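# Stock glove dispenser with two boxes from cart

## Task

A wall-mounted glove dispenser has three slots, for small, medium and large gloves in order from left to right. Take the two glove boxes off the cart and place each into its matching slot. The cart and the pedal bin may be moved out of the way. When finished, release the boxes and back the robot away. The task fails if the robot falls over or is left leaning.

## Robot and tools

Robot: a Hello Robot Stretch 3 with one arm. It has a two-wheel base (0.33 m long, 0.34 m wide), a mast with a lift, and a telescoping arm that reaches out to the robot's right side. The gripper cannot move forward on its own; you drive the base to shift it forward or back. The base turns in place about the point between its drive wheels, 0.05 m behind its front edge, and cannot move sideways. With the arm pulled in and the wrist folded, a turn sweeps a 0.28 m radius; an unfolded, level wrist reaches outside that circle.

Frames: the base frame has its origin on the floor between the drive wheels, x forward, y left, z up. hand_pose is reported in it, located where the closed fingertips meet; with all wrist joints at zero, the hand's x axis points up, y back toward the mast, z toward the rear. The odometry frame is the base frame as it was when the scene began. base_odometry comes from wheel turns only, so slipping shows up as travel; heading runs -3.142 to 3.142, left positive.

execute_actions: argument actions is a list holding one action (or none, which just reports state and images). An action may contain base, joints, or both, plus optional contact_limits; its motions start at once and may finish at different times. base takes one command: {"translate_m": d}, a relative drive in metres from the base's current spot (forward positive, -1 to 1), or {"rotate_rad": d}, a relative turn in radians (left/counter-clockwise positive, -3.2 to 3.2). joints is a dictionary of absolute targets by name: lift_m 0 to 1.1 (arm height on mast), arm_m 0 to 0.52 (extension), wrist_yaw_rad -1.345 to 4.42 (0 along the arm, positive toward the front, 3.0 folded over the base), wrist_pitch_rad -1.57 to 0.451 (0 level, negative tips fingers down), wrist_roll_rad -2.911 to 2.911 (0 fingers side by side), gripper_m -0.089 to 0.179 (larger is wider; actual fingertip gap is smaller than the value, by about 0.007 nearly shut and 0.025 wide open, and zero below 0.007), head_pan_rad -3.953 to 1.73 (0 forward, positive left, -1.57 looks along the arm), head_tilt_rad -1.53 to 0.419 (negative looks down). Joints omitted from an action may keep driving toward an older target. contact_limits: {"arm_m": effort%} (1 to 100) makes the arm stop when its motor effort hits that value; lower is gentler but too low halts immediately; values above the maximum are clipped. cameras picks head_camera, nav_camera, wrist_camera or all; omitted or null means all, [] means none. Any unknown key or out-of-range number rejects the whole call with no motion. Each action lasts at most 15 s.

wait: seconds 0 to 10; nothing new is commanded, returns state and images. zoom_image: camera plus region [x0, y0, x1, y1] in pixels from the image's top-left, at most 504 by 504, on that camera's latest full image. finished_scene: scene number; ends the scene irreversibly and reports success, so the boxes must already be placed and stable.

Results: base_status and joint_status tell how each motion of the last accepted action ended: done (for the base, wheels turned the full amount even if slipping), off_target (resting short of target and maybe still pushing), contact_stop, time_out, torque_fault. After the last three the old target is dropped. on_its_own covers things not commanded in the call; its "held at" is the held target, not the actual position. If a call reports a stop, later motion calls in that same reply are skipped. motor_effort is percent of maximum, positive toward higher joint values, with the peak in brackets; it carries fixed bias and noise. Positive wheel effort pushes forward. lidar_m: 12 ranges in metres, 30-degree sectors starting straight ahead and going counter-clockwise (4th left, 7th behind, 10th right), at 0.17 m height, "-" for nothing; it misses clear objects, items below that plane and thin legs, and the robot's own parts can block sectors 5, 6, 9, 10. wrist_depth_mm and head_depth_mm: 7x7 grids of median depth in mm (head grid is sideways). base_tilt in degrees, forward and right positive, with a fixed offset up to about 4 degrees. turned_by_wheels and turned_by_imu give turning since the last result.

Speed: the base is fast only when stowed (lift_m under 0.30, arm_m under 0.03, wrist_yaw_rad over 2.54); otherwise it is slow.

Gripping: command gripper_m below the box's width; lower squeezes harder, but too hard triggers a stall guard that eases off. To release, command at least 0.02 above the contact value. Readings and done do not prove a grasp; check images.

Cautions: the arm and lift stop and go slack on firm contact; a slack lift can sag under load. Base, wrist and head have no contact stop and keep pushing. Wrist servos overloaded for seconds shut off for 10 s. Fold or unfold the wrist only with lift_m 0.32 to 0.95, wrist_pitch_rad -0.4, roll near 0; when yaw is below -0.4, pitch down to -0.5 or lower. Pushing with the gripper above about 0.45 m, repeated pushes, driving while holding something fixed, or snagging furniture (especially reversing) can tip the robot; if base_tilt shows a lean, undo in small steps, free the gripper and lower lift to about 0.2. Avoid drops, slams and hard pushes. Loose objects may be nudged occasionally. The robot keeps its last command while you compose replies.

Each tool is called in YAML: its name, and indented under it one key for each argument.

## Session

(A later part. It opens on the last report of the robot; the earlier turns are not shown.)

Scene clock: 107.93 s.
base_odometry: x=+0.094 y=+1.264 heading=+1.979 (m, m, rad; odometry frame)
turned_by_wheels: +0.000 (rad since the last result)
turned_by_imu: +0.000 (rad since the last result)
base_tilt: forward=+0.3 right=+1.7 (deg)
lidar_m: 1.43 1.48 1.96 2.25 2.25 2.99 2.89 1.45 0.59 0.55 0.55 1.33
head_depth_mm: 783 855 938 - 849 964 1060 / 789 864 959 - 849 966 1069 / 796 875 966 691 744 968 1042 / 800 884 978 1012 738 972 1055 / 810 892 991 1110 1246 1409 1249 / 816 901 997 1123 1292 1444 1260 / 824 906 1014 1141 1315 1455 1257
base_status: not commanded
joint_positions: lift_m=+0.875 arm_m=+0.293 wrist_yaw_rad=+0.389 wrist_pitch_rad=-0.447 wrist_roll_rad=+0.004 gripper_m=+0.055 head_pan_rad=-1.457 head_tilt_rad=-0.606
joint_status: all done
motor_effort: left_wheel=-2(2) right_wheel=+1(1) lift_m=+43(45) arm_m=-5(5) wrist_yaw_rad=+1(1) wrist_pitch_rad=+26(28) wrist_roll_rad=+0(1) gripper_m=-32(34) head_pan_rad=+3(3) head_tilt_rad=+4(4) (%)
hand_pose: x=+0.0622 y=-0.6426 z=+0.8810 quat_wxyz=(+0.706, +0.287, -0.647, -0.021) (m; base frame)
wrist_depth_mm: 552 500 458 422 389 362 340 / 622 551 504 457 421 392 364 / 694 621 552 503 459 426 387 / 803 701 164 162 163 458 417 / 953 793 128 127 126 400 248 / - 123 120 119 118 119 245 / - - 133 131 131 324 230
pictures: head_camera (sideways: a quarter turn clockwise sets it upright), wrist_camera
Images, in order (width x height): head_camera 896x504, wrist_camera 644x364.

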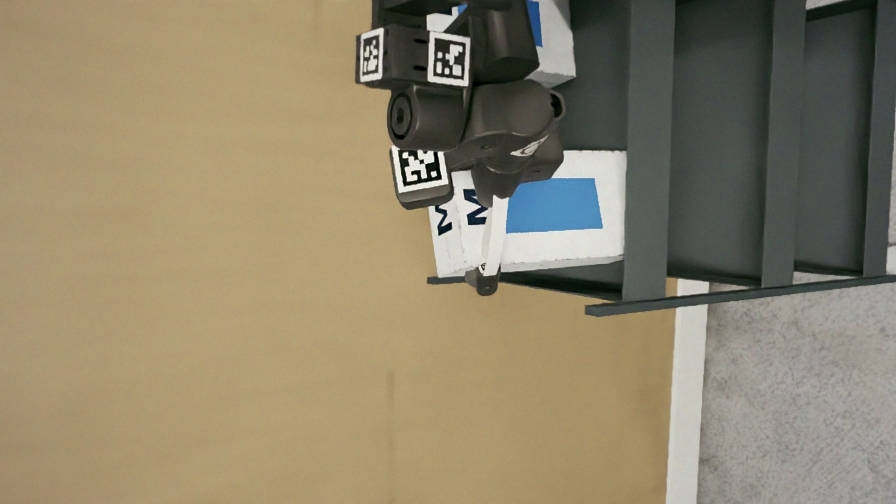

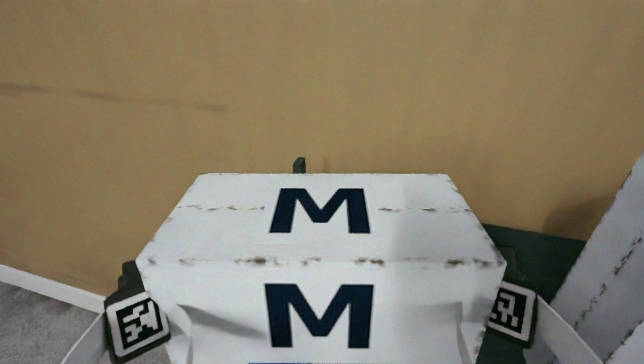

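execute_actions:
  actions:
    - {"joints":{"lift_m":0.97,"wrist_pitch_rad":-0.36}}
  cameras: ["head_camera"]

execute_actions:
  actions:
    - {"joints":{"arm_m":0.03}}
  cameras: ["wrist_camera"]

execute_actions:
  actions:
    - {"base":{"rotate_rad":0.77},"joints":{"wrist_yaw_rad":0.0}}
  cameras: []

execute_actions:
  actions:
    - {"base":{"translate_m":0.89}}
  cameras: []

execute_actions:
  actions:
    - {"base":{"rotate_rad":0.81},"joints":{"head_pan_rad":-1.57,"head_tilt_rad":-0.7}}

Scene clock: 123.83 s.
base_odometry: x=+0.094 y=+1.264 heading=+1.979 (m, m, rad; odometry frame)
turned_by_wheels: +0.000 (rad since the last result)
turned_by_imu: +0.002 (rad since the last result)
base_tilt: forward=+0.4 right=+1.7 (deg)
lidar_m: 1.44 1.48 1.96 2.25 2.26 2.99 2.89 1.45 0.59 0.55 0.56 1.33
head_depth_mm: 784 842 - 789 848 965 1060 / 789 864 - 1009 877 969 1068 / 796 876 924 680 730 972 1041 / 802 886 949 663 833 975 1053 / 810 893 991 1120 1242 1407 1247 / 816 898 998 1124 1294 1447 1258 / 822 907 1011 1140 1306 1457 1259
base_status: not commanded
joint_positions: lift_m=+0.970 arm_m=+0.293 wrist_yaw_rad=+0.389 wrist_pitch_rad=-0.416 wrist_roll_rad=+0.004 gripper_m=+0.089 head_pan_rad=-1.457 head_tilt_rad=-0.606
joint_status: wrist_pitch_rad off_target (ended at -0.416, target -0.360); the others done
on_its_own: gripper_m is held at +0.088, not at your +0.050, by its stall guard, which is not easing now
motor_effort: left_wheel=-2(2) right_wheel=+1(1) lift_m=+43(47) arm_m=-5(5) wrist_yaw_rad=+1(0) wrist_pitch_rad=+31(36) wrist_roll_rad=-1(1) gripper_m=-19(19) head_pan_rad=+3(3) head_tilt_rad=+3(4) (%)
hand_pose: x=+0.0637 y=-0.6462 z=+0.9828 quat_wxyz=(+0.706, +0.277, -0.652, -0.010) (m; base frame)
wrist_depth_mm: 552 497 457 418 389 362 340 / 612 545 499 454 416 386 360 / 684 609 548 492 449 417 387 / 785 684 167 165 164 447 416 / 925 757 128 127 127 472 447 / - 124 120 119 119 120 261 / - - 133 131 130 383 231
pictures: head_camera (sideways: a quarter turn clockwise sets it upright)
Images, in order (width x height): head_camera 896x504.

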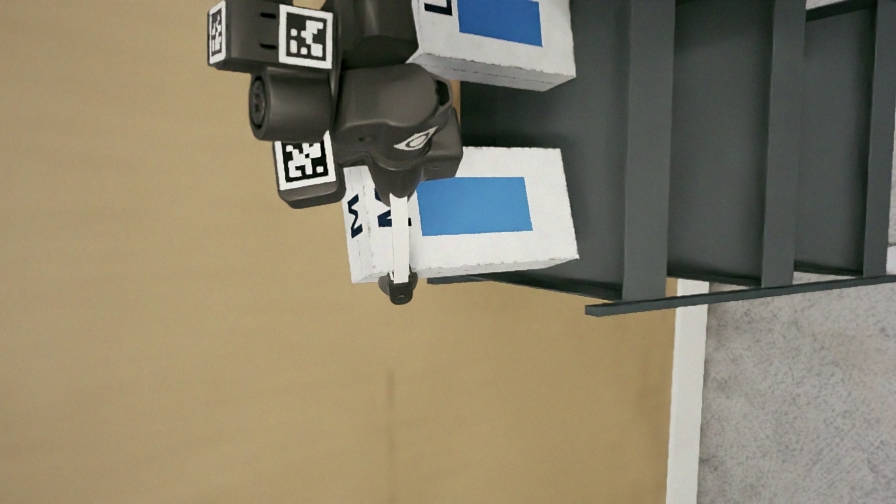

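Scene clock: 127.00 s.
base_odometry: x=+0.094 y=+1.264 heading=+1.979 (m, m, rad; odometry frame)
turned_by_wheels: +0.000 (rad since the last result)
turned_by_imu: +0.000 (rad since the last result)
base_tilt: forward=+0.3 right=+1.7 (deg)
lidar_m: 1.44 1.48 1.96 2.25 2.25 2.98 2.89 1.45 0.59 0.55 0.56 1.32
head_depth_mm: 784 856 950 792 - - - / 790 863 961 1021 - - - / 795 876 967 1050 - - 1065 / 804 880 982 1048 420 471 1019 / 811 893 991 1116 420 1375 1220 / 815 898 1001 1125 1296 1442 1260 / 826 908 1012 1140 1312 1452 1262
base_status: not commanded
joint_positions: lift_m=+0.970 arm_m=+0.030 wrist_yaw_rad=+0.389 wrist_pitch_rad=-0.416 wrist_roll_rad=+0.004 gripper_m=+0.089 head_pan_rad=-1.457 head_tilt_rad=-0.606
joint_status: all done
on_its_own: gripper_m is held at +0.088, not at your +0.050, by its stall guard, which is not easing now
motor_effort: left_wheel=-2(1) right_wheel=+1(1) lift_m=+43(43) arm_m=-6(5) wrist_yaw_rad=+0(0) wrist_pitch_rad=+31(31) wrist_roll_rad=-1(1) gripper_m=-19(19) head_pan_rad=+3(4) head_tilt_rad=+3(4) (%)
hand_pose: x=+0.0637 y=-0.3832 z=+0.9828 quat_wxyz=(+0.706, +0.277, -0.652, -0.010) (m; base frame)
wrist_depth_mm: 884 799 732 669 615 575 539 / 985 866 801 726 666 621 571 / - 983 866 789 715 662 595 / - - 167 165 164 659 426 / - - 128 127 127 493 473 / - 124 121 120 119 120 513 / - - 133 132 131 392 467
pictures: wrist_camera
Images, in order (width x height): wrist_camera 644x364.

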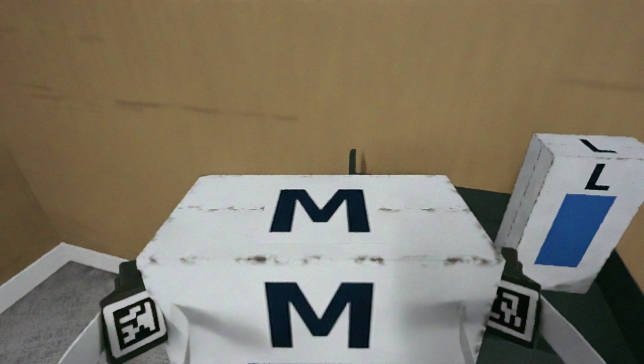

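Scene clock: 129.17 s.
base_odometry: x=+0.094 y=+1.264 heading=+2.749 (m, m, rad; odometry frame)
turned_by_wheels: +0.770 (rad since the last result)
turned_by_imu: +0.766 (rad since the last result)
base_tilt: forward=+0.3 right=+1.7 (deg)
lidar_m: 1.62 2.64 2.25 2.46 2.88 2.17 1.17 0.56 0.55 1.09 1.44 1.44
head_depth_mm: 946 1016 1096 1192 - - - / 1028 1114 1218 1324 - - - / 1124 1235 1357 1486 433 490 1218 / 1254 1377 1541 1743 1753 1432 1246 / 1400 1539 1710 1906 1822 1482 1252 / 1358 1466 1592 1731 1817 1486 1256 / 1274 1362 1471 1603 1719 1494 1261
base_status: done
joint_positions: lift_m=+0.970 arm_m=+0.030 wrist_yaw_rad=+0.003 wrist_pitch_rad=-0.416 wrist_roll_rad=+0.004 gripper_m=+0.089 head_pan_rad=-1.457 head_tilt_rad=-0.606
joint_status: all done
on_its_own: gripper_m is held at +0.088, not at your +0.050, by its stall guard, which is not easing now
motor_effort: left_wheel=-2(6) right_wheel=+2(8) lift_m=+43(43) arm_m=-6(6) wrist_yaw_rad=-2(3) wrist_pitch_rad=+31(31) wrist_roll_rad=-1(1) gripper_m=-19(19) head_pan_rad=+3(3) head_tilt_rad=+5(4) (%)
hand_pose: x=-0.0209 y=-0.4000 z=+0.9828 quat_wxyz=(+0.691, +0.147, -0.693, -0.146) (m; base frame)
wrist_depth_mm: 930 - - 894 740 633 551 / 978 - - 973 784 661 576 / - - - - 845 702 609 / - - 167 166 164 751 638 / - - 128 127 126 751 602 / - 124 121 119 119 120 543 / - - 133 132 131 550 468
pictures: none
No camera images: the call's "cameras" was empty. Leave "cameras" out to get every camera's image.

Scene clock: 139.13 s.
base_odometry: x=-0.728 y=+1.604 heading=+2.749 (m, m, rad; odometry frame)
turned_by_wheels: +0.000 (rad since the last result)
turned_by_imu: +0.004 (rad since the last result)
base_tilt: forward=+0.3 right=+1.7 (deg)
lidar_m: 0.87 1.42 2.21 1.95 2.95 3.45 1.38 1.25 1.57 0.92 0.77 0.77
head_depth_mm: 1085 1223 1403 1634 - - - / 984 1092 1236 1391 - - - / 902 992 1107 1225 433 489 1221 / 827 903 1000 1117 1229 1378 1246 / 768 833 912 1007 1129 1277 1248 / 716 774 839 916 1014 1138 1222 / 670 718 776 846 922 1028 1147
base_status: done
joint_positions: lift_m=+0.970 arm_m=+0.030 wrist_yaw_rad=+0.002 wrist_pitch_rad=-0.416 wrist_roll_rad=+0.004 gripper_m=+0.089 head_pan_rad=-1.457 head_tilt_rad=-0.606
joint_status: not commanded
on_its_own: gripper_m is held at +0.088, not at your +0.050, by its stall guard, which is not easing now
motor_effort: left_wheel=-3(2) right_wheel=+2(4) lift_m=+44(43) arm_m=-6(6) wrist_yaw_rad=-1(2) wrist_pitch_rad=+31(31) wrist_roll_rad=+0(1) gripper_m=-19(20) head_pan_rad=+3(3) head_tilt_rad=+4(4) (%)
hand_pose: x=-0.0210 y=-0.4000 z=+0.9828 quat_wxyz=(+0.691, +0.147, -0.693, -0.146) (m; base frame)
wrist_depth_mm: 453 527 657 840 - - 970 / 472 550 676 905 - - - / 493 584 728 980 - - - / 510 612 167 166 165 - - / 529 605 128 127 127 - - / 567 124 121 119 119 120 - / 574 - 133 131 131 - -
pictures: none
No camera images: the call's "cameras" was empty. Leave "cameras" out to get every camera's image.

Scene clock: 141.37 s.
base_odometry: x=-0.728 y=+1.604 heading=-2.724 (m, m, rad; odometry frame)
turned_by_wheels: +0.810 (rad since the last result)
turned_by_imu: +0.806 (rad since the last result)
base_tilt: forward=+0.3 right=+1.7 (deg)
lidar_m: 2.21 1.96 2.20 3.55 2.29 1.26 1.57 1.13 0.81 0.77 0.80 1.07
head_depth_mm: 633 703 795 - - - 1152 / 632 702 794 859 - - 1155 / 632 704 791 - - - 1170 / 632 702 793 447 475 1246 1196 / 632 703 792 894 1072 1298 1198 / 630 700 794 913 1071 1292 1201 / 632 702 794 912 1074 1293 1207
base_status: done
joint_positions: lift_m=+0.970 arm_m=+0.030 wrist_yaw_rad=+0.002 wrist_pitch_rad=-0.416 wrist_roll_rad=+0.004 gripper_m=+0.089 head_pan_rad=-1.563 head_tilt_rad=-0.691
joint_status: all done
on_its_own: gripper_m is held at +0.088, not at your +0.050, by its stall guard, which is not easing now
motor_effort: left_wheel=-2(7) right_wheel=+2(6) lift_m=+44(43) arm_m=-6(6) wrist_yaw_rad=-1(2) wrist_pitch_rad=+31(31) wrist_roll_rad=-1(0) gripper_m=-20(19) head_pan_rad=-4(18) head_tilt_rad=-5(18) (%)
hand_pose: x=-0.0211 y=-0.4000 z=+0.9828 quat_wxyz=(+0.691, +0.147, -0.693, -0.146) (m; base frame)
wrist_depth_mm: 427 435 444 447 450 458 468 / 464 468 472 483 491 502 506 / 501 510 520 523 534 550 556 / 545 555 167 166 164 596 618 / 601 593 128 127 127 646 684 / 664 124 121 119 119 120 771 / 747 - 133 132 131 877 882
pictures: head_camera (sideways: a quarter turn clockwise sets it upright), nav_camera (sideways: a quarter turn counterclockwise sets it upright), wrist_camera
Images, in order (width x height): head_camera 896x504, nav_camera 672x504, wrist_camera 644x364.

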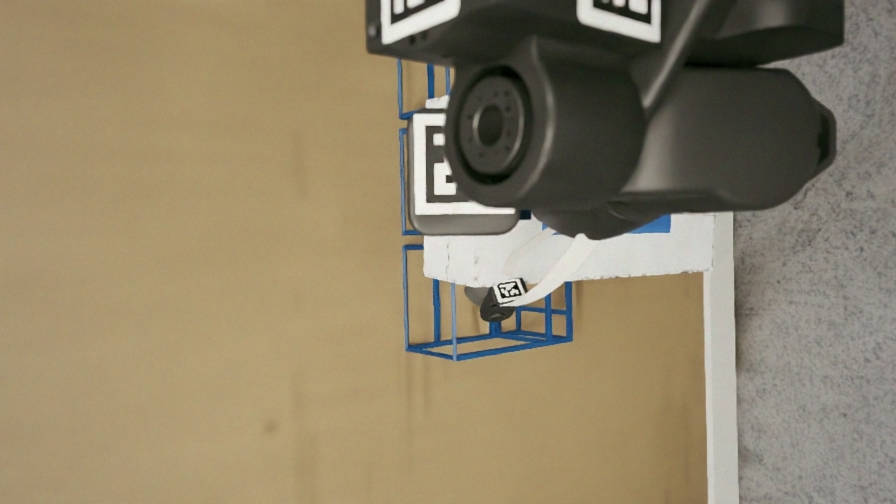

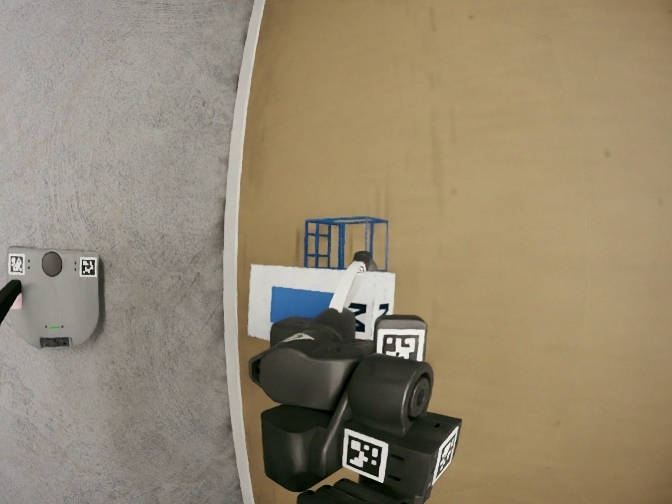

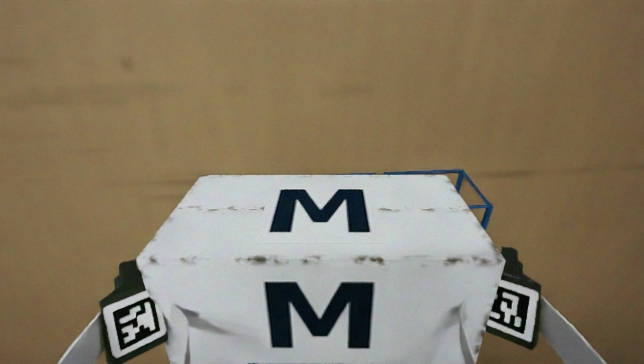

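execute_actions:
  actions:
    - {"base":{"translate_m":-0.062},"joints":{"lift_m":1.04,"arm_m":0.15,"wrist_yaw_rad":0.06}}
  cameras: ["head_camera"]

execute_actions:
  actions:
    - {"joints":{"arm_m":0.31}}

Scene clock: 157.03 s.
base_odometry: x=-0.672 y=+1.629 heading=-2.724 (m, m, rad; odometry frame)
turned_by_wheels: +0.000 (rad since the last result)
turned_by_imu: +0.001 (rad since the last result)
base_tilt: forward=+0.4 right=+1.7 (deg)
lidar_m: 2.27 2.01 2.30 3.55 2.21 1.20 1.51 1.13 0.81 0.77 0.80 1.07
head_depth_mm: - - - 897 1074 1276 1183 / 625 - - 891 1073 1284 1187 / 624 - - 548 1074 1287 1194 / 633 705 490 537 1077 1294 1193 / 633 703 779 898 1075 1297 1203 / 634 704 795 912 1076 1300 1205 / 631 704 797 913 1077 1302 1210
base_status: done
joint_positions: lift_m=+1.040 arm_m=+0.150 wrist_yaw_rad=+0.059 wrist_pitch_rad=-0.416 wrist_roll_rad=+0.004 gripper_m=+0.089 head_pan_rad=-1.563 head_tilt_rad=-0.691
joint_status: all done
on_its_own: gripper_m is held at +0.088, not at your +0.050, by its stall guard, which is not easing now
motor_effort: left_wheel=-2(8) right_wheel=+2(4) lift_m=+44(44) arm_m=+5(9) wrist_yaw_rad=+0(6) wrist_pitch_rad=+31(31) wrist_roll_rad=+0(1) gripper_m=-19(20) head_pan_rad=-3(4) head_tilt_rad=-4(5) (%)
hand_pose: x=-0.0083 y=-0.5188 z=+1.0529 quat_wxyz=(+0.695, +0.166, -0.688, -0.126) (m; base frame)
wrist_depth_mm: 338 341 338 339 340 342 342 / 369 367 366 369 370 369 368 / 397 400 400 401 399 403 402 / 436 439 167 166 164 441 439 / 487 474 128 127 127 478 488 / 548 124 121 119 119 120 547 / 616 - 133 132 131 645 618
pictures: head_camera (sideways: a quarter turn clockwise sets it upright)
Images, in order (width x height): head_camera 896x504.

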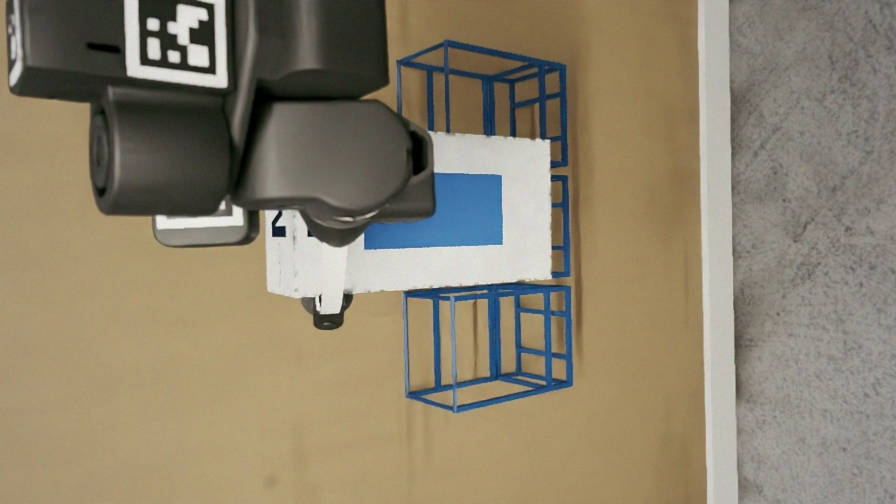

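Scene clock: 159.47 s.
base_odometry: x=-0.672 y=+1.629 heading=-2.724 (m, m, rad; odometry frame)
turned_by_wheels: +0.000 (rad since the last result)
turned_by_imu: +0.000 (rad since the last result)
base_tilt: forward=+0.3 right=+1.6 (deg)
lidar_m: 2.27 2.00 2.30 3.53 2.20 1.19 1.51 1.13 0.81 0.77 0.79 1.07
head_depth_mm: - 722 797 898 1074 1275 1181 / - - 795 889 1076 1284 1189 / 610 - 651 893 1072 1291 1196 / 632 681 654 851 1074 1293 1199 / 632 704 794 894 1073 1305 1197 / 633 705 796 913 1073 1303 1205 / 633 704 795 912 1071 1295 1209
base_status: not commanded
joint_positions: lift_m=+1.040 arm_m=+0.310 wrist_yaw_rad=+0.059 wrist_pitch_rad=-0.416 wrist_roll_rad=+0.004 gripper_m=+0.089 head_pan_rad=-1.563 head_tilt_rad=-0.691
joint_status: all done
on_its_own: gripper_m is held at +0.088, not at your +0.050, by its stall guard, which is not easing now
motor_effort: left_wheel=-2(3) right_wheel=+2(2) lift_m=+44(44) arm_m=+5(4) wrist_yaw_rad=+1(1) wrist_pitch_rad=+31(31) wrist_roll_rad=-1(0) gripper_m=-19(20) head_pan_rad=-3(4) head_tilt_rad=-5(4) (%)
hand_pose: x=-0.0083 y=-0.6788 z=+1.0529 quat_wxyz=(+0.695, +0.166, -0.688, -0.126) (m; base frame)
wrist_depth_mm: 195 194 193 194 194 194 195 / 210 210 210 210 209 210 211 / 229 227 229 229 229 229 229 / 251 251 167 166 165 253 253 / 278 272 128 127 127 274 278 / 311 124 121 119 119 121 314 / 355 - 133 131 131 368 356
pictures: head_camera (sideways: a quarter turn clockwise sets it upright), nav_camera (sideways: a quarter turn counterclockwise sets it upright), wrist_camera
Images, in order (width x height): head_camera 896x504, nav_camera 672x504, wrist_camera 644x364.

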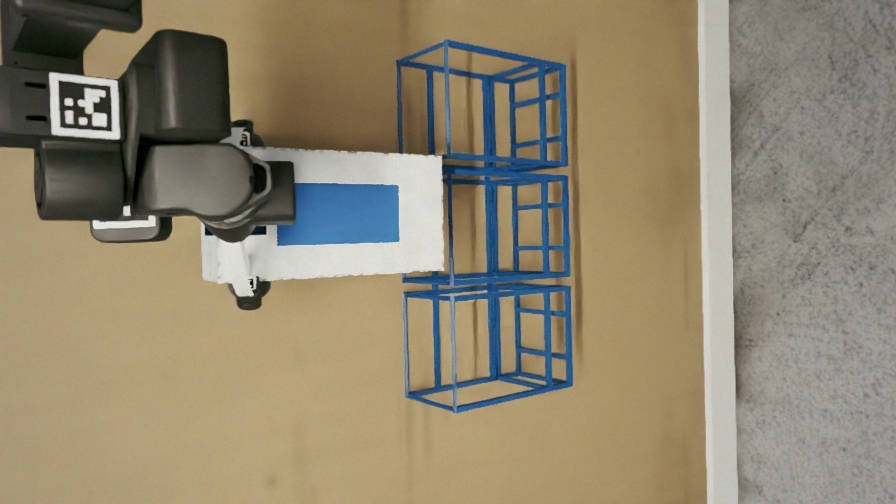

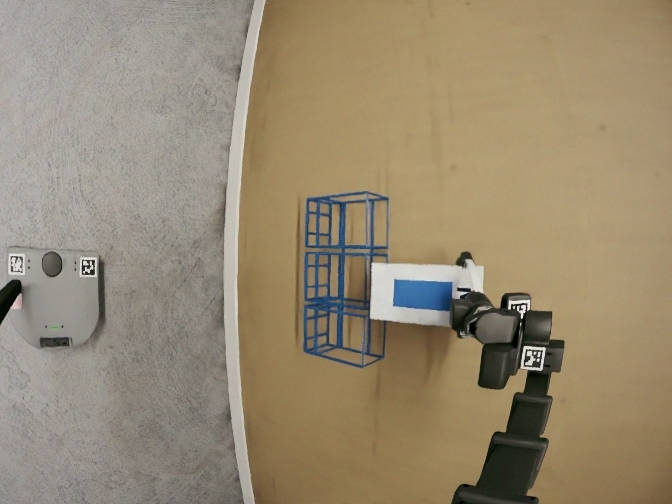

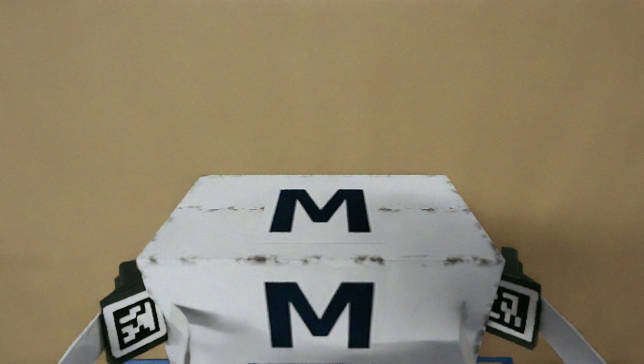

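execute_actions:
  actions:
    - {"base":{"translate_m":0.013},"joints":{"arm_m":0.35,"wrist_pitch_rad":-0.32,"lift_m":1.0}}
  cameras: ["head_camera","wrist_camera"]

zoom_image:
  camera: "head_camera"
  region: [300,100,550,350]

Scene clock: 169.77 s.
base_odometry: x=-0.684 y=+1.624 heading=-2.724 (m, m, rad; odometry frame)
turned_by_wheels: +0.000 (rad since the last result)
turned_by_imu: +0.001 (rad since the last result)
base_tilt: forward=+0.3 right=+1.7 (deg)
lidar_m: 2.26 1.99 2.28 3.55 2.22 1.21 1.52 1.13 0.81 0.77 0.80 1.07
head_depth_mm: 625 - 796 896 1072 1282 1183 / 615 - 803 890 1073 1287 1187 / 624 - 718 834 1070 1284 1191 / 633 681 712 914 1078 1295 1196 / 632 705 793 912 1071 1299 1194 / 632 704 796 895 1074 1298 1203 / 632 704 796 914 1074 1298 1207
base_status: done
joint_positions: lift_m=+1.000 arm_m=+0.350 wrist_yaw_rad=+0.059 wrist_pitch_rad=-0.378 wrist_roll_rad=+0.004 gripper_m=+0.089 head_pan_rad=-1.563 head_tilt_rad=-0.691
joint_status: wrist_pitch_rad off_target (ended at -0.378, target -0.320); the others done
on_its_own: gripper_m is held at +0.088, not at your +0.050, by its stall guard, which is not easing now
motor_effort: left_wheel=-1(5) right_wheel=+1(6) lift_m=+37(39) arm_m=+6(6) wrist_yaw_rad=+1(0) wrist_pitch_rad=+32(35) wrist_roll_rad=-1(1) gripper_m=-19(19) head_pan_rad=-3(4) head_tilt_rad=-4(4) (%)
hand_pose: x=-0.0080 y=-0.7235 z=+1.0218 quat_wxyz=(+0.697, +0.153, -0.691, -0.113) (m; base frame)
wrist_depth_mm: 156 157 156 157 156 157 157 / 169 169 168 168 169 169 169 / 182 182 182 182 182 182 183 / 198 199 168 167 166 199 199 / 218 214 128 127 127 215 219 / 243 124 121 120 119 120 242 / 271 - 133 132 131 279 273
pictures: head_camera (sideways: a quarter turn clockwise sets it upright), wrist_camera
Images, in order (width x height): head_camera 896x504, wrist_camera 644x364.

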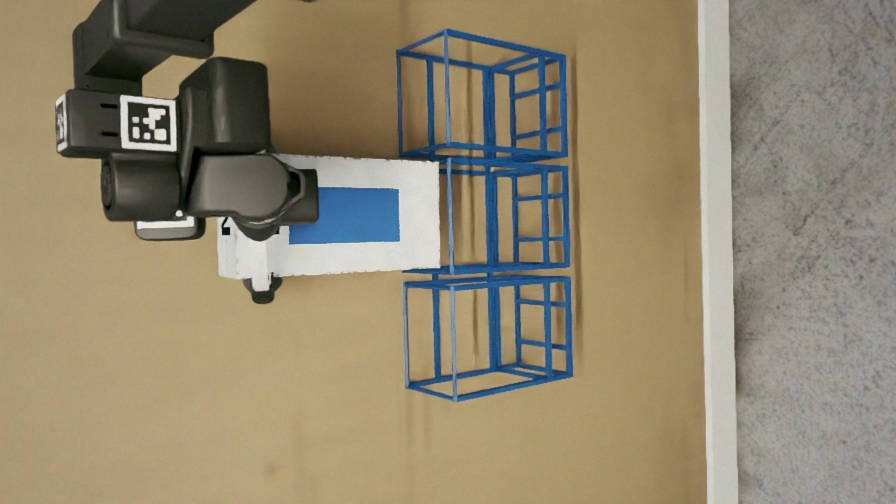

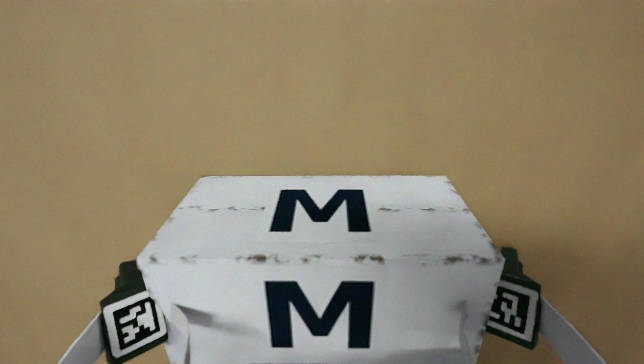

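Region (300, 100, 550, 350) of head_camera's 896x504 image, scaled by 2.016, with more detail than that image has.

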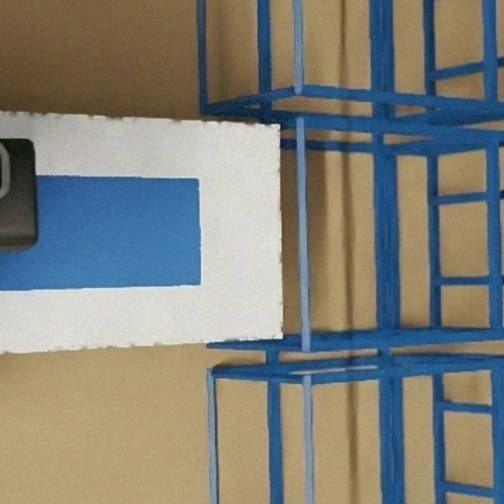

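execute_actions:
  actions:
    - {"base":{"translate_m":0.002},"joints":{"arm_m":0.356,"lift_m":0.985}}
  cameras: []

execute_actions:
  actions:
    - {"joints":{"lift_m":0.965}}
  cameras: ["head_camera"]

zoom_image:
  camera: "head_camera"
  region: [300,100,550,350]

Scene clock: 179.43 s.
base_odometry: x=-0.685 y=+1.623 heading=-2.724 (m, m, rad; odometry frame)
turned_by_wheels: +0.000 (rad since the last result)
turned_by_imu: +0.001 (rad since the last result)
base_tilt: forward=+0.3 right=+1.7 (deg)
lidar_m: 2.25 1.99 2.28 3.55 2.23 1.21 1.52 1.13 0.81 0.77 0.80 1.07
head_depth_mm: 625 - 795 896 1079 1278 1182 / 624 - 811 887 1076 1282 1186 / 633 - 730 858 1077 1292 1193 / 632 692 720 887 1075 1292 1195 / 633 703 796 916 1072 1301 1200 / 632 704 793 913 1071 1299 1203 / 632 702 796 914 1074 1295 1211
base_status: done
joint_positions: lift_m=+0.985 arm_m=+0.356 wrist_yaw_rad=+0.059 wrist_pitch_rad=-0.377 wrist_roll_rad=+0.004 gripper_m=+0.089 head_pan_rad=-1.563 head_tilt_rad=-0.691
joint_status: all done
on_its_own: gripper_m is held at +0.088, not at your +0.050, by its stall guard, which is not easing now
motor_effort: left_wheel=-2(4) right_wheel=+1(6) lift_m=+37(37) arm_m=+5(5) wrist_yaw_rad=+0(1) wrist_pitch_rad=+32(32) wrist_roll_rad=-1(1) gripper_m=-19(20) head_pan_rad=-3(4) head_tilt_rad=-4(4) (%)
hand_pose: x=-0.0079 y=-0.7295 z=+1.0068 quat_wxyz=(+0.697, +0.153, -0.691, -0.113) (m; base frame)
wrist_depth_mm: 151 151 151 151 151 152 151 / 162 162 162 163 162 163 162 / 176 176 176 176 176 176 176 / 192 192 168 167 166 192 192 / 211 206 128 127 127 207 211 / 233 124 121 120 119 121 234 / 262 - 133 132 131 271 264
pictures: none
No camera images: the call's "cameras" was empty. Leave "cameras" out to get every camera's image.

Scene clock: 180.37 s.
base_odometry: x=-0.685 y=+1.623 heading=-2.724 (m, m, rad; odometry frame)
turned_by_wheels: +0.000 (rad since the last result)
turned_by_imu: +0.000 (rad since the last result)
base_tilt: forward=+0.3 right=+1.7 (deg)
lidar_m: 2.25 2.00 2.28 3.55 2.23 1.21 1.52 1.13 0.81 0.77 0.79 1.06
head_depth_mm: 634 - 811 894 1074 1277 1180 / 633 - 817 888 1074 1282 1191 / 633 - 738 838 1076 1291 1192 / 633 691 716 831 1075 1296 1194 / 631 703 796 911 1074 1302 1200 / 632 703 794 910 1072 1294 1208 / 632 705 792 912 1072 1296 1207
base_status: not commanded
joint_positions: lift_m=+0.965 arm_m=+0.356 wrist_yaw_rad=+0.059 wrist_pitch_rad=-0.377 wrist_roll_rad=+0.004 gripper_m=+0.089 head_pan_rad=-1.563 head_tilt_rad=-0.691
joint_status: all done
on_its_own: gripper_m is held at +0.088, not at your +0.050, by its stall guard, which is not easing now
motor_effort: left_wheel=-2(1) right_wheel=+1(1) lift_m=+37(35) arm_m=+5(5) wrist_yaw_rad=+0(1) wrist_pitch_rad=+32(32) wrist_roll_rad=-1(1) gripper_m=-20(20) head_pan_rad=-4(4) head_tilt_rad=-5(5) (%)
hand_pose: x=-0.0079 y=-0.7295 z=+0.9868 quat_wxyz=(+0.697, +0.153, -0.691, -0.113) (m; base frame)
wrist_depth_mm: 151 151 151 151 151 151 152 / 162 162 162 162 163 163 163 / 176 176 176 176 176 176 176 / 192 192 168 166 166 192 192 / 211 207 128 127 127 207 211 / 234 124 121 120 119 121 235 / 262 - 133 132 131 271 263
pictures: head_camera (sideways: a quarter turn clockwise sets it upright)
Images, in order (width x height): head_camera 896x504.

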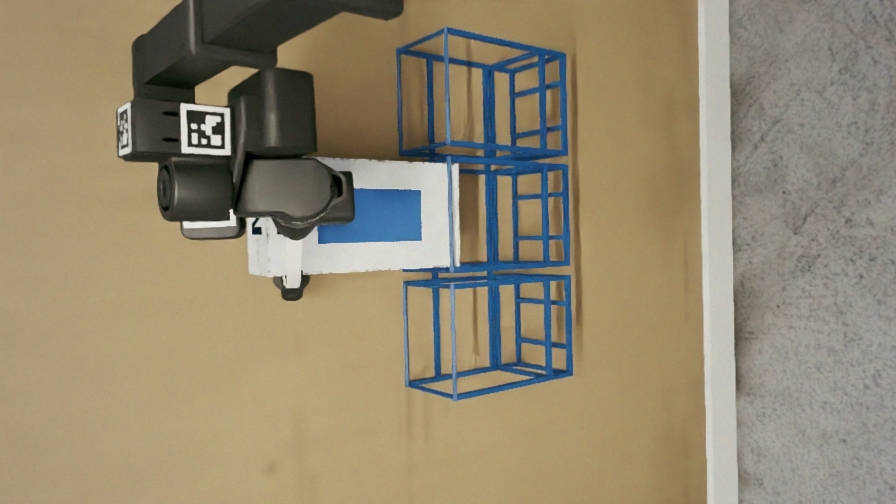

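Region (300, 100, 550, 350) of head_camera's 896x504 image, scaled by 2.016, with more detail than that image has.

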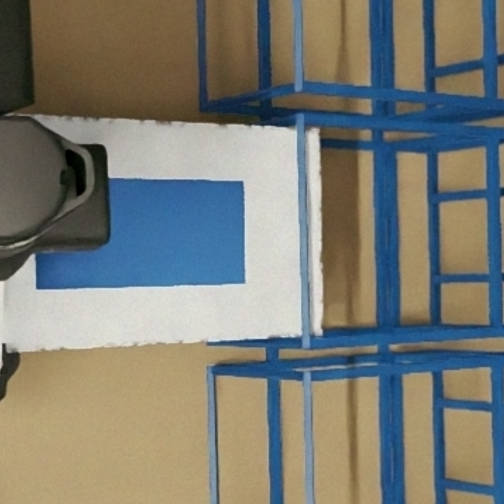

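Inside the rim. Lowering.

execute_actions:
  actions:
    - {"joints":{"lift_m":0.83}}
  cameras: ["head_camera","wrist_camera"]

Scene clock: 186.67 s.
base_odometry: x=-0.685 y=+1.623 heading=-2.724 (m, m, rad; odometry frame)
turned_by_wheels: +0.000 (rad since the last result)
turned_by_imu: +0.001 (rad since the last result)
base_tilt: forward=+0.4 right=+1.7 (deg)
lidar_m: 2.25 2.00 2.27 3.54 2.22 1.21 1.52 1.13 0.81 0.77 0.79 1.07
head_depth_mm: 633 705 795 - - 1291 1185 / 634 704 768 965 1080 1290 1190 / 633 705 765 852 1075 1280 1191 / 633 703 780 834 1070 1296 1195 / 633 705 796 914 1071 1298 1202 / 631 704 797 914 1070 1304 1203 / 632 703 795 910 1074 1293 1208
base_status: not commanded
joint_positions: lift_m=+0.830 arm_m=+0.356 wrist_yaw_rad=+0.059 wrist_pitch_rad=-0.377 wrist_roll_rad=+0.004 gripper_m=+0.089 head_pan_rad=-1.563 head_tilt_rad=-0.691
joint_status: all done
on_its_own: gripper_m is held at +0.088, not at your +0.050, by its stall guard, which is not easing now
motor_effort: left_wheel=-2(2) right_wheel=+1(1) lift_m=+37(35) arm_m=+6(5) wrist_yaw_rad=+1(0) wrist_pitch_rad=+32(32) wrist_roll_rad=-1(1) gripper_m=-19(19) head_pan_rad=-4(4) head_tilt_rad=-4(4) (%)
hand_pose: x=-0.0079 y=-0.7295 z=+0.8519 quat_wxyz=(+0.697, +0.153, -0.691, -0.113) (m; base frame)
wrist_depth_mm: 151 151 151 151 151 151 151 / 163 163 162 162 163 163 163 / 176 177 176 176 176 176 176 / 192 191 168 167 166 193 192 / 210 207 128 127 127 207 211 / 233 124 121 120 119 121 235 / 261 - 133 132 131 266 259
pictures: head_camera (sideways: a quarter turn clockwise sets it upright), wrist_camera
Images, in order (width x height): head_camera 896x504, wrist_camera 644x364.

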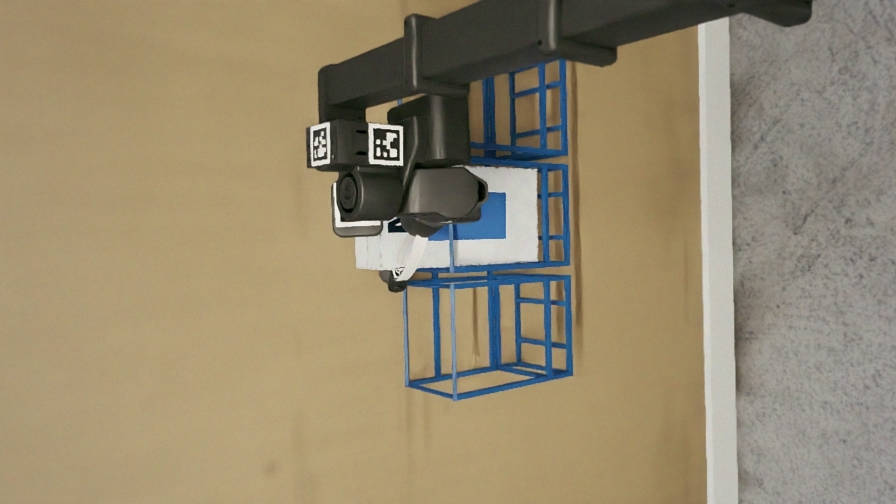

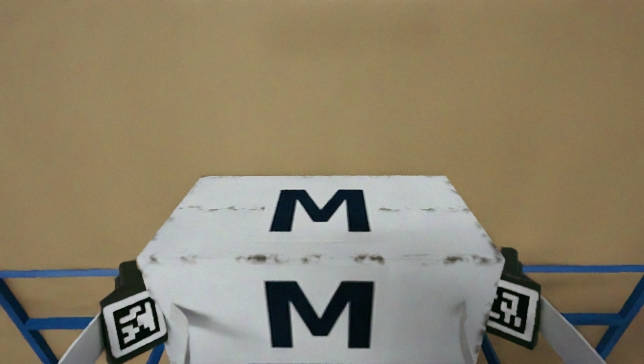

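execute_actions:
  actions:
    - {"joints":{"lift_m":0.80}}
  cameras: ["head_camera","wrist_camera"]

zoom_image:
  camera: "head_camera"
  region: [350,100,600,350]

Scene clock: 191.87 s.
base_odometry: x=-0.685 y=+1.623 heading=-2.724 (m, m, rad; odometry frame)
turned_by_wheels: +0.000 (rad since the last result)
turned_by_imu: +0.001 (rad since the last result)
base_tilt: forward=+0.4 right=+1.7 (deg)
lidar_m: 2.26 2.00 2.28 3.55 2.23 1.21 1.53 1.13 0.81 0.77 0.80 1.07
head_depth_mm: 634 705 797 890 - 1279 1162 / 633 707 782 - 1078 1291 1187 / 631 704 781 - 1073 1288 1192 / 633 704 796 830 1077 1294 1196 / 632 703 795 911 1070 1299 1204 / 631 703 796 914 1075 1301 1203 / 633 705 795 913 1073 1293 1207
base_status: not commanded
joint_positions: lift_m=+0.800 arm_m=+0.356 wrist_yaw_rad=+0.059 wrist_pitch_rad=-0.365 wrist_roll_rad=+0.004 gripper_m=+0.089 head_pan_rad=-1.563 head_tilt_rad=-0.691
joint_status: all done
on_its_own: gripper_m is held at +0.088, not at your +0.050, by its stall guard, which is not easing now
motor_effort: left_wheel=-3(2) right_wheel=+2(2) lift_m=+32(34) arm_m=+5(5) wrist_yaw_rad=+0(0) wrist_pitch_rad=+24(32) wrist_roll_rad=-1(1) gripper_m=-19(20) head_pan_rad=-3(4) head_tilt_rad=-4(5) (%)
hand_pose: x=-0.0078 y=-0.7309 z=+0.8249 quat_wxyz=(+0.698, +0.149, -0.692, -0.108) (m; base frame)
wrist_depth_mm: 151 151 151 151 151 151 151 / 163 162 162 162 162 162 163 / 175 176 175 176 175 175 176 / 191 191 168 167 166 191 191 / 208 204 127 127 126 205 210 / 231 124 121 120 119 121 230 / 254 - 132 131 130 145 254
pictures: head_camera (sideways: a quarter turn clockwise sets it upright), wrist_camera
Images, in order (width x height): head_camera 896x504, wrist_camera 644x364.

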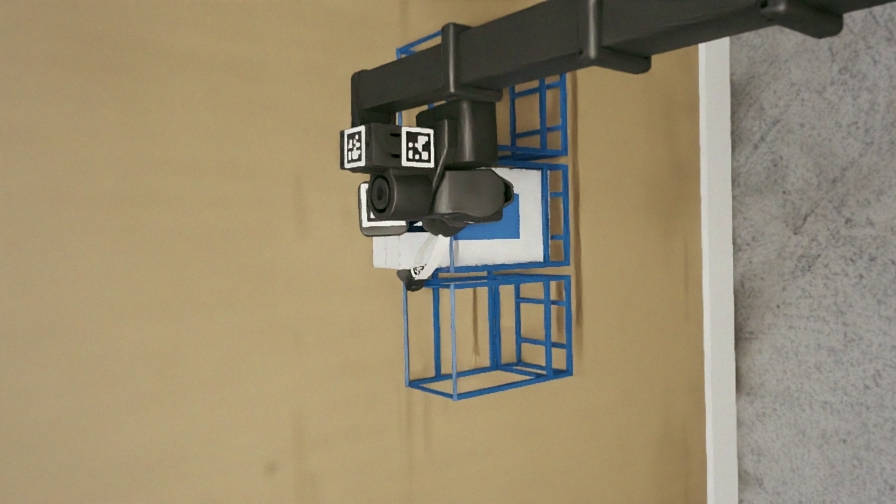

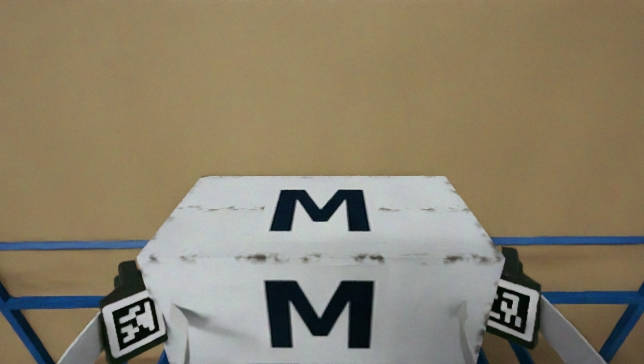

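Region (350, 100, 600, 350) of head_camera's 896x504 image, scaled by 2.016, with more detail than that image has.

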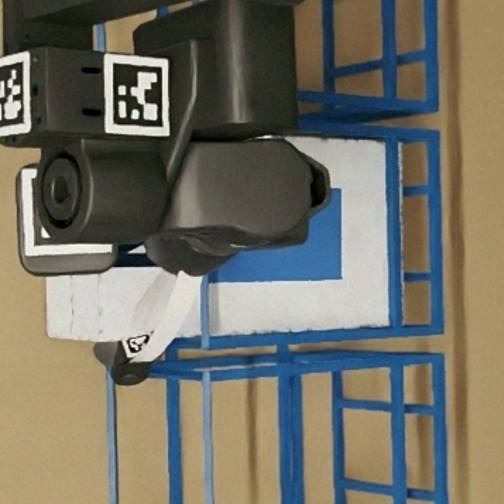

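execute_actions:
  actions:
    - {"joints":{"gripper_m":0.125,"wrist_pitch_rad":-0.36}}
  cameras: ["wrist_camera"]

execute_actions:
  actions:
    - {"joints":{"gripper_m":0.165}}
  cameras: ["wrist_camera"]

execute_actions:
  actions:
    - {"joints":{"lift_m":0.88}}
  cameras: ["head_camera","wrist_camera"]

Scene clock: 199.20 s.
base_odometry: x=-0.685 y=+1.623 heading=-2.725 (m, m, rad; odometry frame)
turned_by_wheels: +0.000 (rad since the last result)
turned_by_imu: +0.001 (rad since the last result)
base_tilt: forward=+0.3 right=+1.7 (deg)
lidar_m: 2.25 2.00 2.28 3.55 2.23 1.21 1.52 1.13 0.81 0.77 0.79 1.07
head_depth_mm: 632 704 796 888 - 1286 1161 / 633 706 781 - 1078 1282 1185 / 633 706 781 - 1079 1290 1195 / 632 703 794 827 1071 1300 1201 / 632 705 795 917 1070 1296 1198 / 633 705 793 912 1073 1290 1197 / 631 704 794 913 1072 1291 1204
base_status: not commanded
joint_positions: lift_m=+0.800 arm_m=+0.356 wrist_yaw_rad=+0.059 wrist_pitch_rad=-0.374 wrist_roll_rad=+0.008 gripper_m=+0.125 head_pan_rad=-1.563 head_tilt_rad=-0.691
joint_status: all done
motor_effort: left_wheel=-3(3) right_wheel=+2(2) lift_m=+32(32) arm_m=+5(6) wrist_yaw_rad=+0(1) wrist_pitch_rad=+7(24) wrist_roll_rad=-3(4) gripper_m=-6(68) head_pan_rad=-4(3) head_tilt_rad=-4(5) (%)
hand_pose: x=-0.0079 y=-0.7299 z=+0.8228 quat_wxyz=(+0.696, +0.152, -0.693, -0.112) (m; base frame)
wrist_depth_mm: 151 151 151 151 151 151 152 / 162 162 162 162 163 162 163 / 175 176 175 175 176 176 176 / 191 191 172 170 169 192 192 / 208 206 128 128 127 207 207 / 232 124 121 121 120 121 231 / 257 142 133 132 131 263 256
pictures: wrist_camera
Images, in order (width x height): wrist_camera 644x364.

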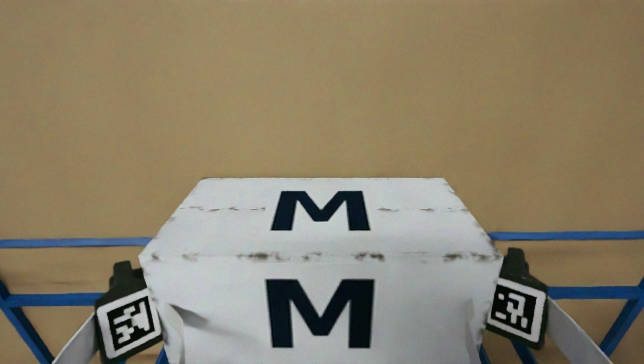

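Scene clock: 200.10 s.
base_odometry: x=-0.685 y=+1.623 heading=-2.724 (m, m, rad; odometry frame)
turned_by_wheels: +0.000 (rad since the last result)
turned_by_imu: +0.000 (rad since the last result)
base_tilt: forward=+0.3 right=+1.7 (deg)
lidar_m: 2.26 2.00 2.28 3.54 2.23 1.21 1.52 1.13 0.81 0.77 0.80 1.06
head_depth_mm: 633 705 795 887 - 1288 1163 / 632 705 782 - 1074 1288 1188 / 633 705 781 - 1076 1288 1188 / 633 705 793 823 1069 1297 1193 / 633 703 796 911 1072 1299 1195 / 632 705 798 912 1077 1299 1204 / 633 705 794 915 1071 1300 1212
base_status: not commanded
joint_positions: lift_m=+0.800 arm_m=+0.356 wrist_yaw_rad=+0.062 wrist_pitch_rad=-0.369 wrist_roll_rad=+0.007 gripper_m=+0.165 head_pan_rad=-1.563 head_tilt_rad=-0.691
joint_status: all done
motor_effort: left_wheel=-1(3) right_wheel=-1(2) lift_m=+33(33) arm_m=+5(5) wrist_yaw_rad=-1(2) wrist_pitch_rad=+4(11) wrist_roll_rad=-3(3) gripper_m=+1(84) head_pan_rad=-3(4) head_tilt_rad=-5(4) (%)
hand_pose: x=-0.0073 y=-0.7304 z=+0.8239 quat_wxyz=(+0.697, +0.151, -0.693, -0.109) (m; base frame)
wrist_depth_mm: 151 151 151 151 151 151 151 / 163 163 162 162 162 162 162 / 175 175 176 176 175 175 175 / 192 191 190 191 191 191 190 / 209 208 158 157 156 206 209 / 227 131 128 127 127 124 229 / - 122 121 121 121 146 252
pictures: wrist_camera
Images, in order (width x height): wrist_camera 644x364.

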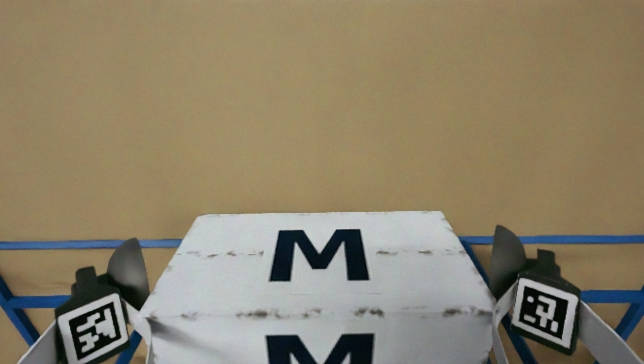

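Scene clock: 201.67 s.
base_odometry: x=-0.685 y=+1.623 heading=-2.724 (m, m, rad; odometry frame)
turned_by_wheels: +0.000 (rad since the last result)
turned_by_imu: +0.000 (rad since the last result)
base_tilt: forward=+0.3 right=+1.7 (deg)
lidar_m: 2.25 2.00 2.28 3.55 2.23 1.21 1.52 1.13 0.81 0.77 0.80 1.07
head_depth_mm: 634 704 769 - 1104 1282 1182 / 633 705 - 934 1075 1288 1189 / 633 705 - 824 1073 1289 1190 / 633 703 786 816 1072 1293 1194 / 632 705 793 915 1073 1303 1201 / 634 704 793 916 1075 1300 1201 / 633 704 796 914 1073 1299 1210
base_status: not commanded
joint_positions: lift_m=+0.880 arm_m=+0.356 wrist_yaw_rad=+0.062 wrist_pitch_rad=-0.372 wrist_roll_rad=+0.007 gripper_m=+0.165 head_pan_rad=-1.563 head_tilt_rad=-0.691
joint_status: all done
motor_effort: left_wheel=-1(2) right_wheel=+1(1) lift_m=+39(38) arm_m=+5(5) wrist_yaw_rad=-1(2) wrist_pitch_rad=+6(6) wrist_roll_rad=-2(3) gripper_m=+0(2) head_pan_rad=-3(4) head_tilt_rad=-5(5) (%)
hand_pose: x=-0.0073 y=-0.7301 z=+0.9031 quat_wxyz=(+0.697, +0.152, -0.693, -0.110) (m; base frame)
wrist_depth_mm: 151 151 151 151 151 151 151 / 163 163 162 162 162 162 162 / 176 176 175 175 176 176 176 / 191 191 191 191 191 191 192 / 209 209 210 209 209 210 209 / 227 232 233 234 233 232 233 / - 262 247 197 243 263 259
pictures: head_camera (sideways: a quarter turn clockwise sets it upright), wrist_camera
Images, in order (width x height): head_camera 896x504, wrist_camera 644x364.

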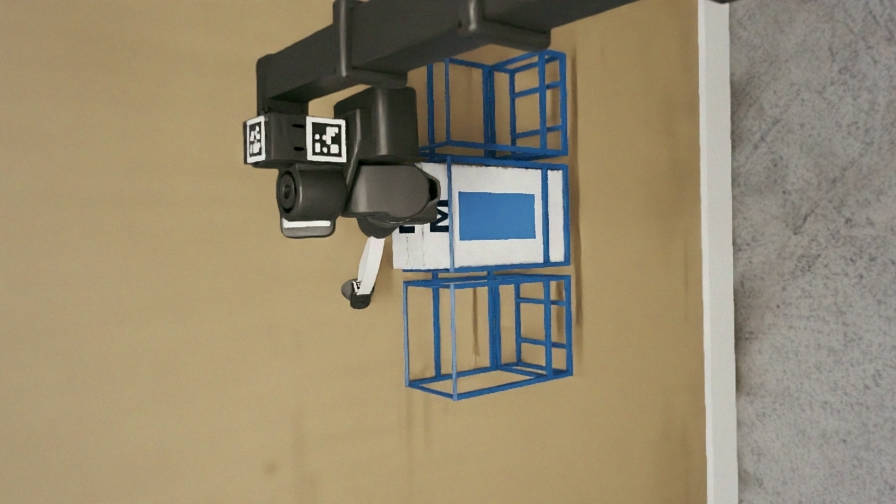

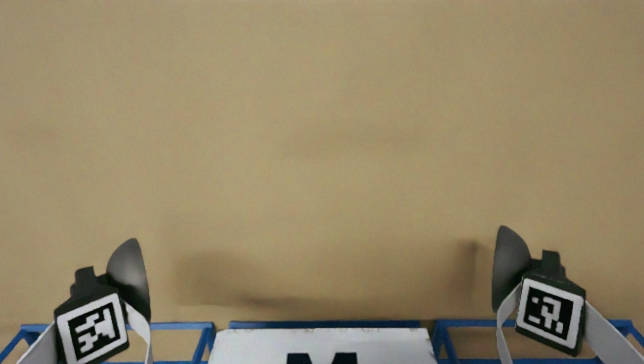

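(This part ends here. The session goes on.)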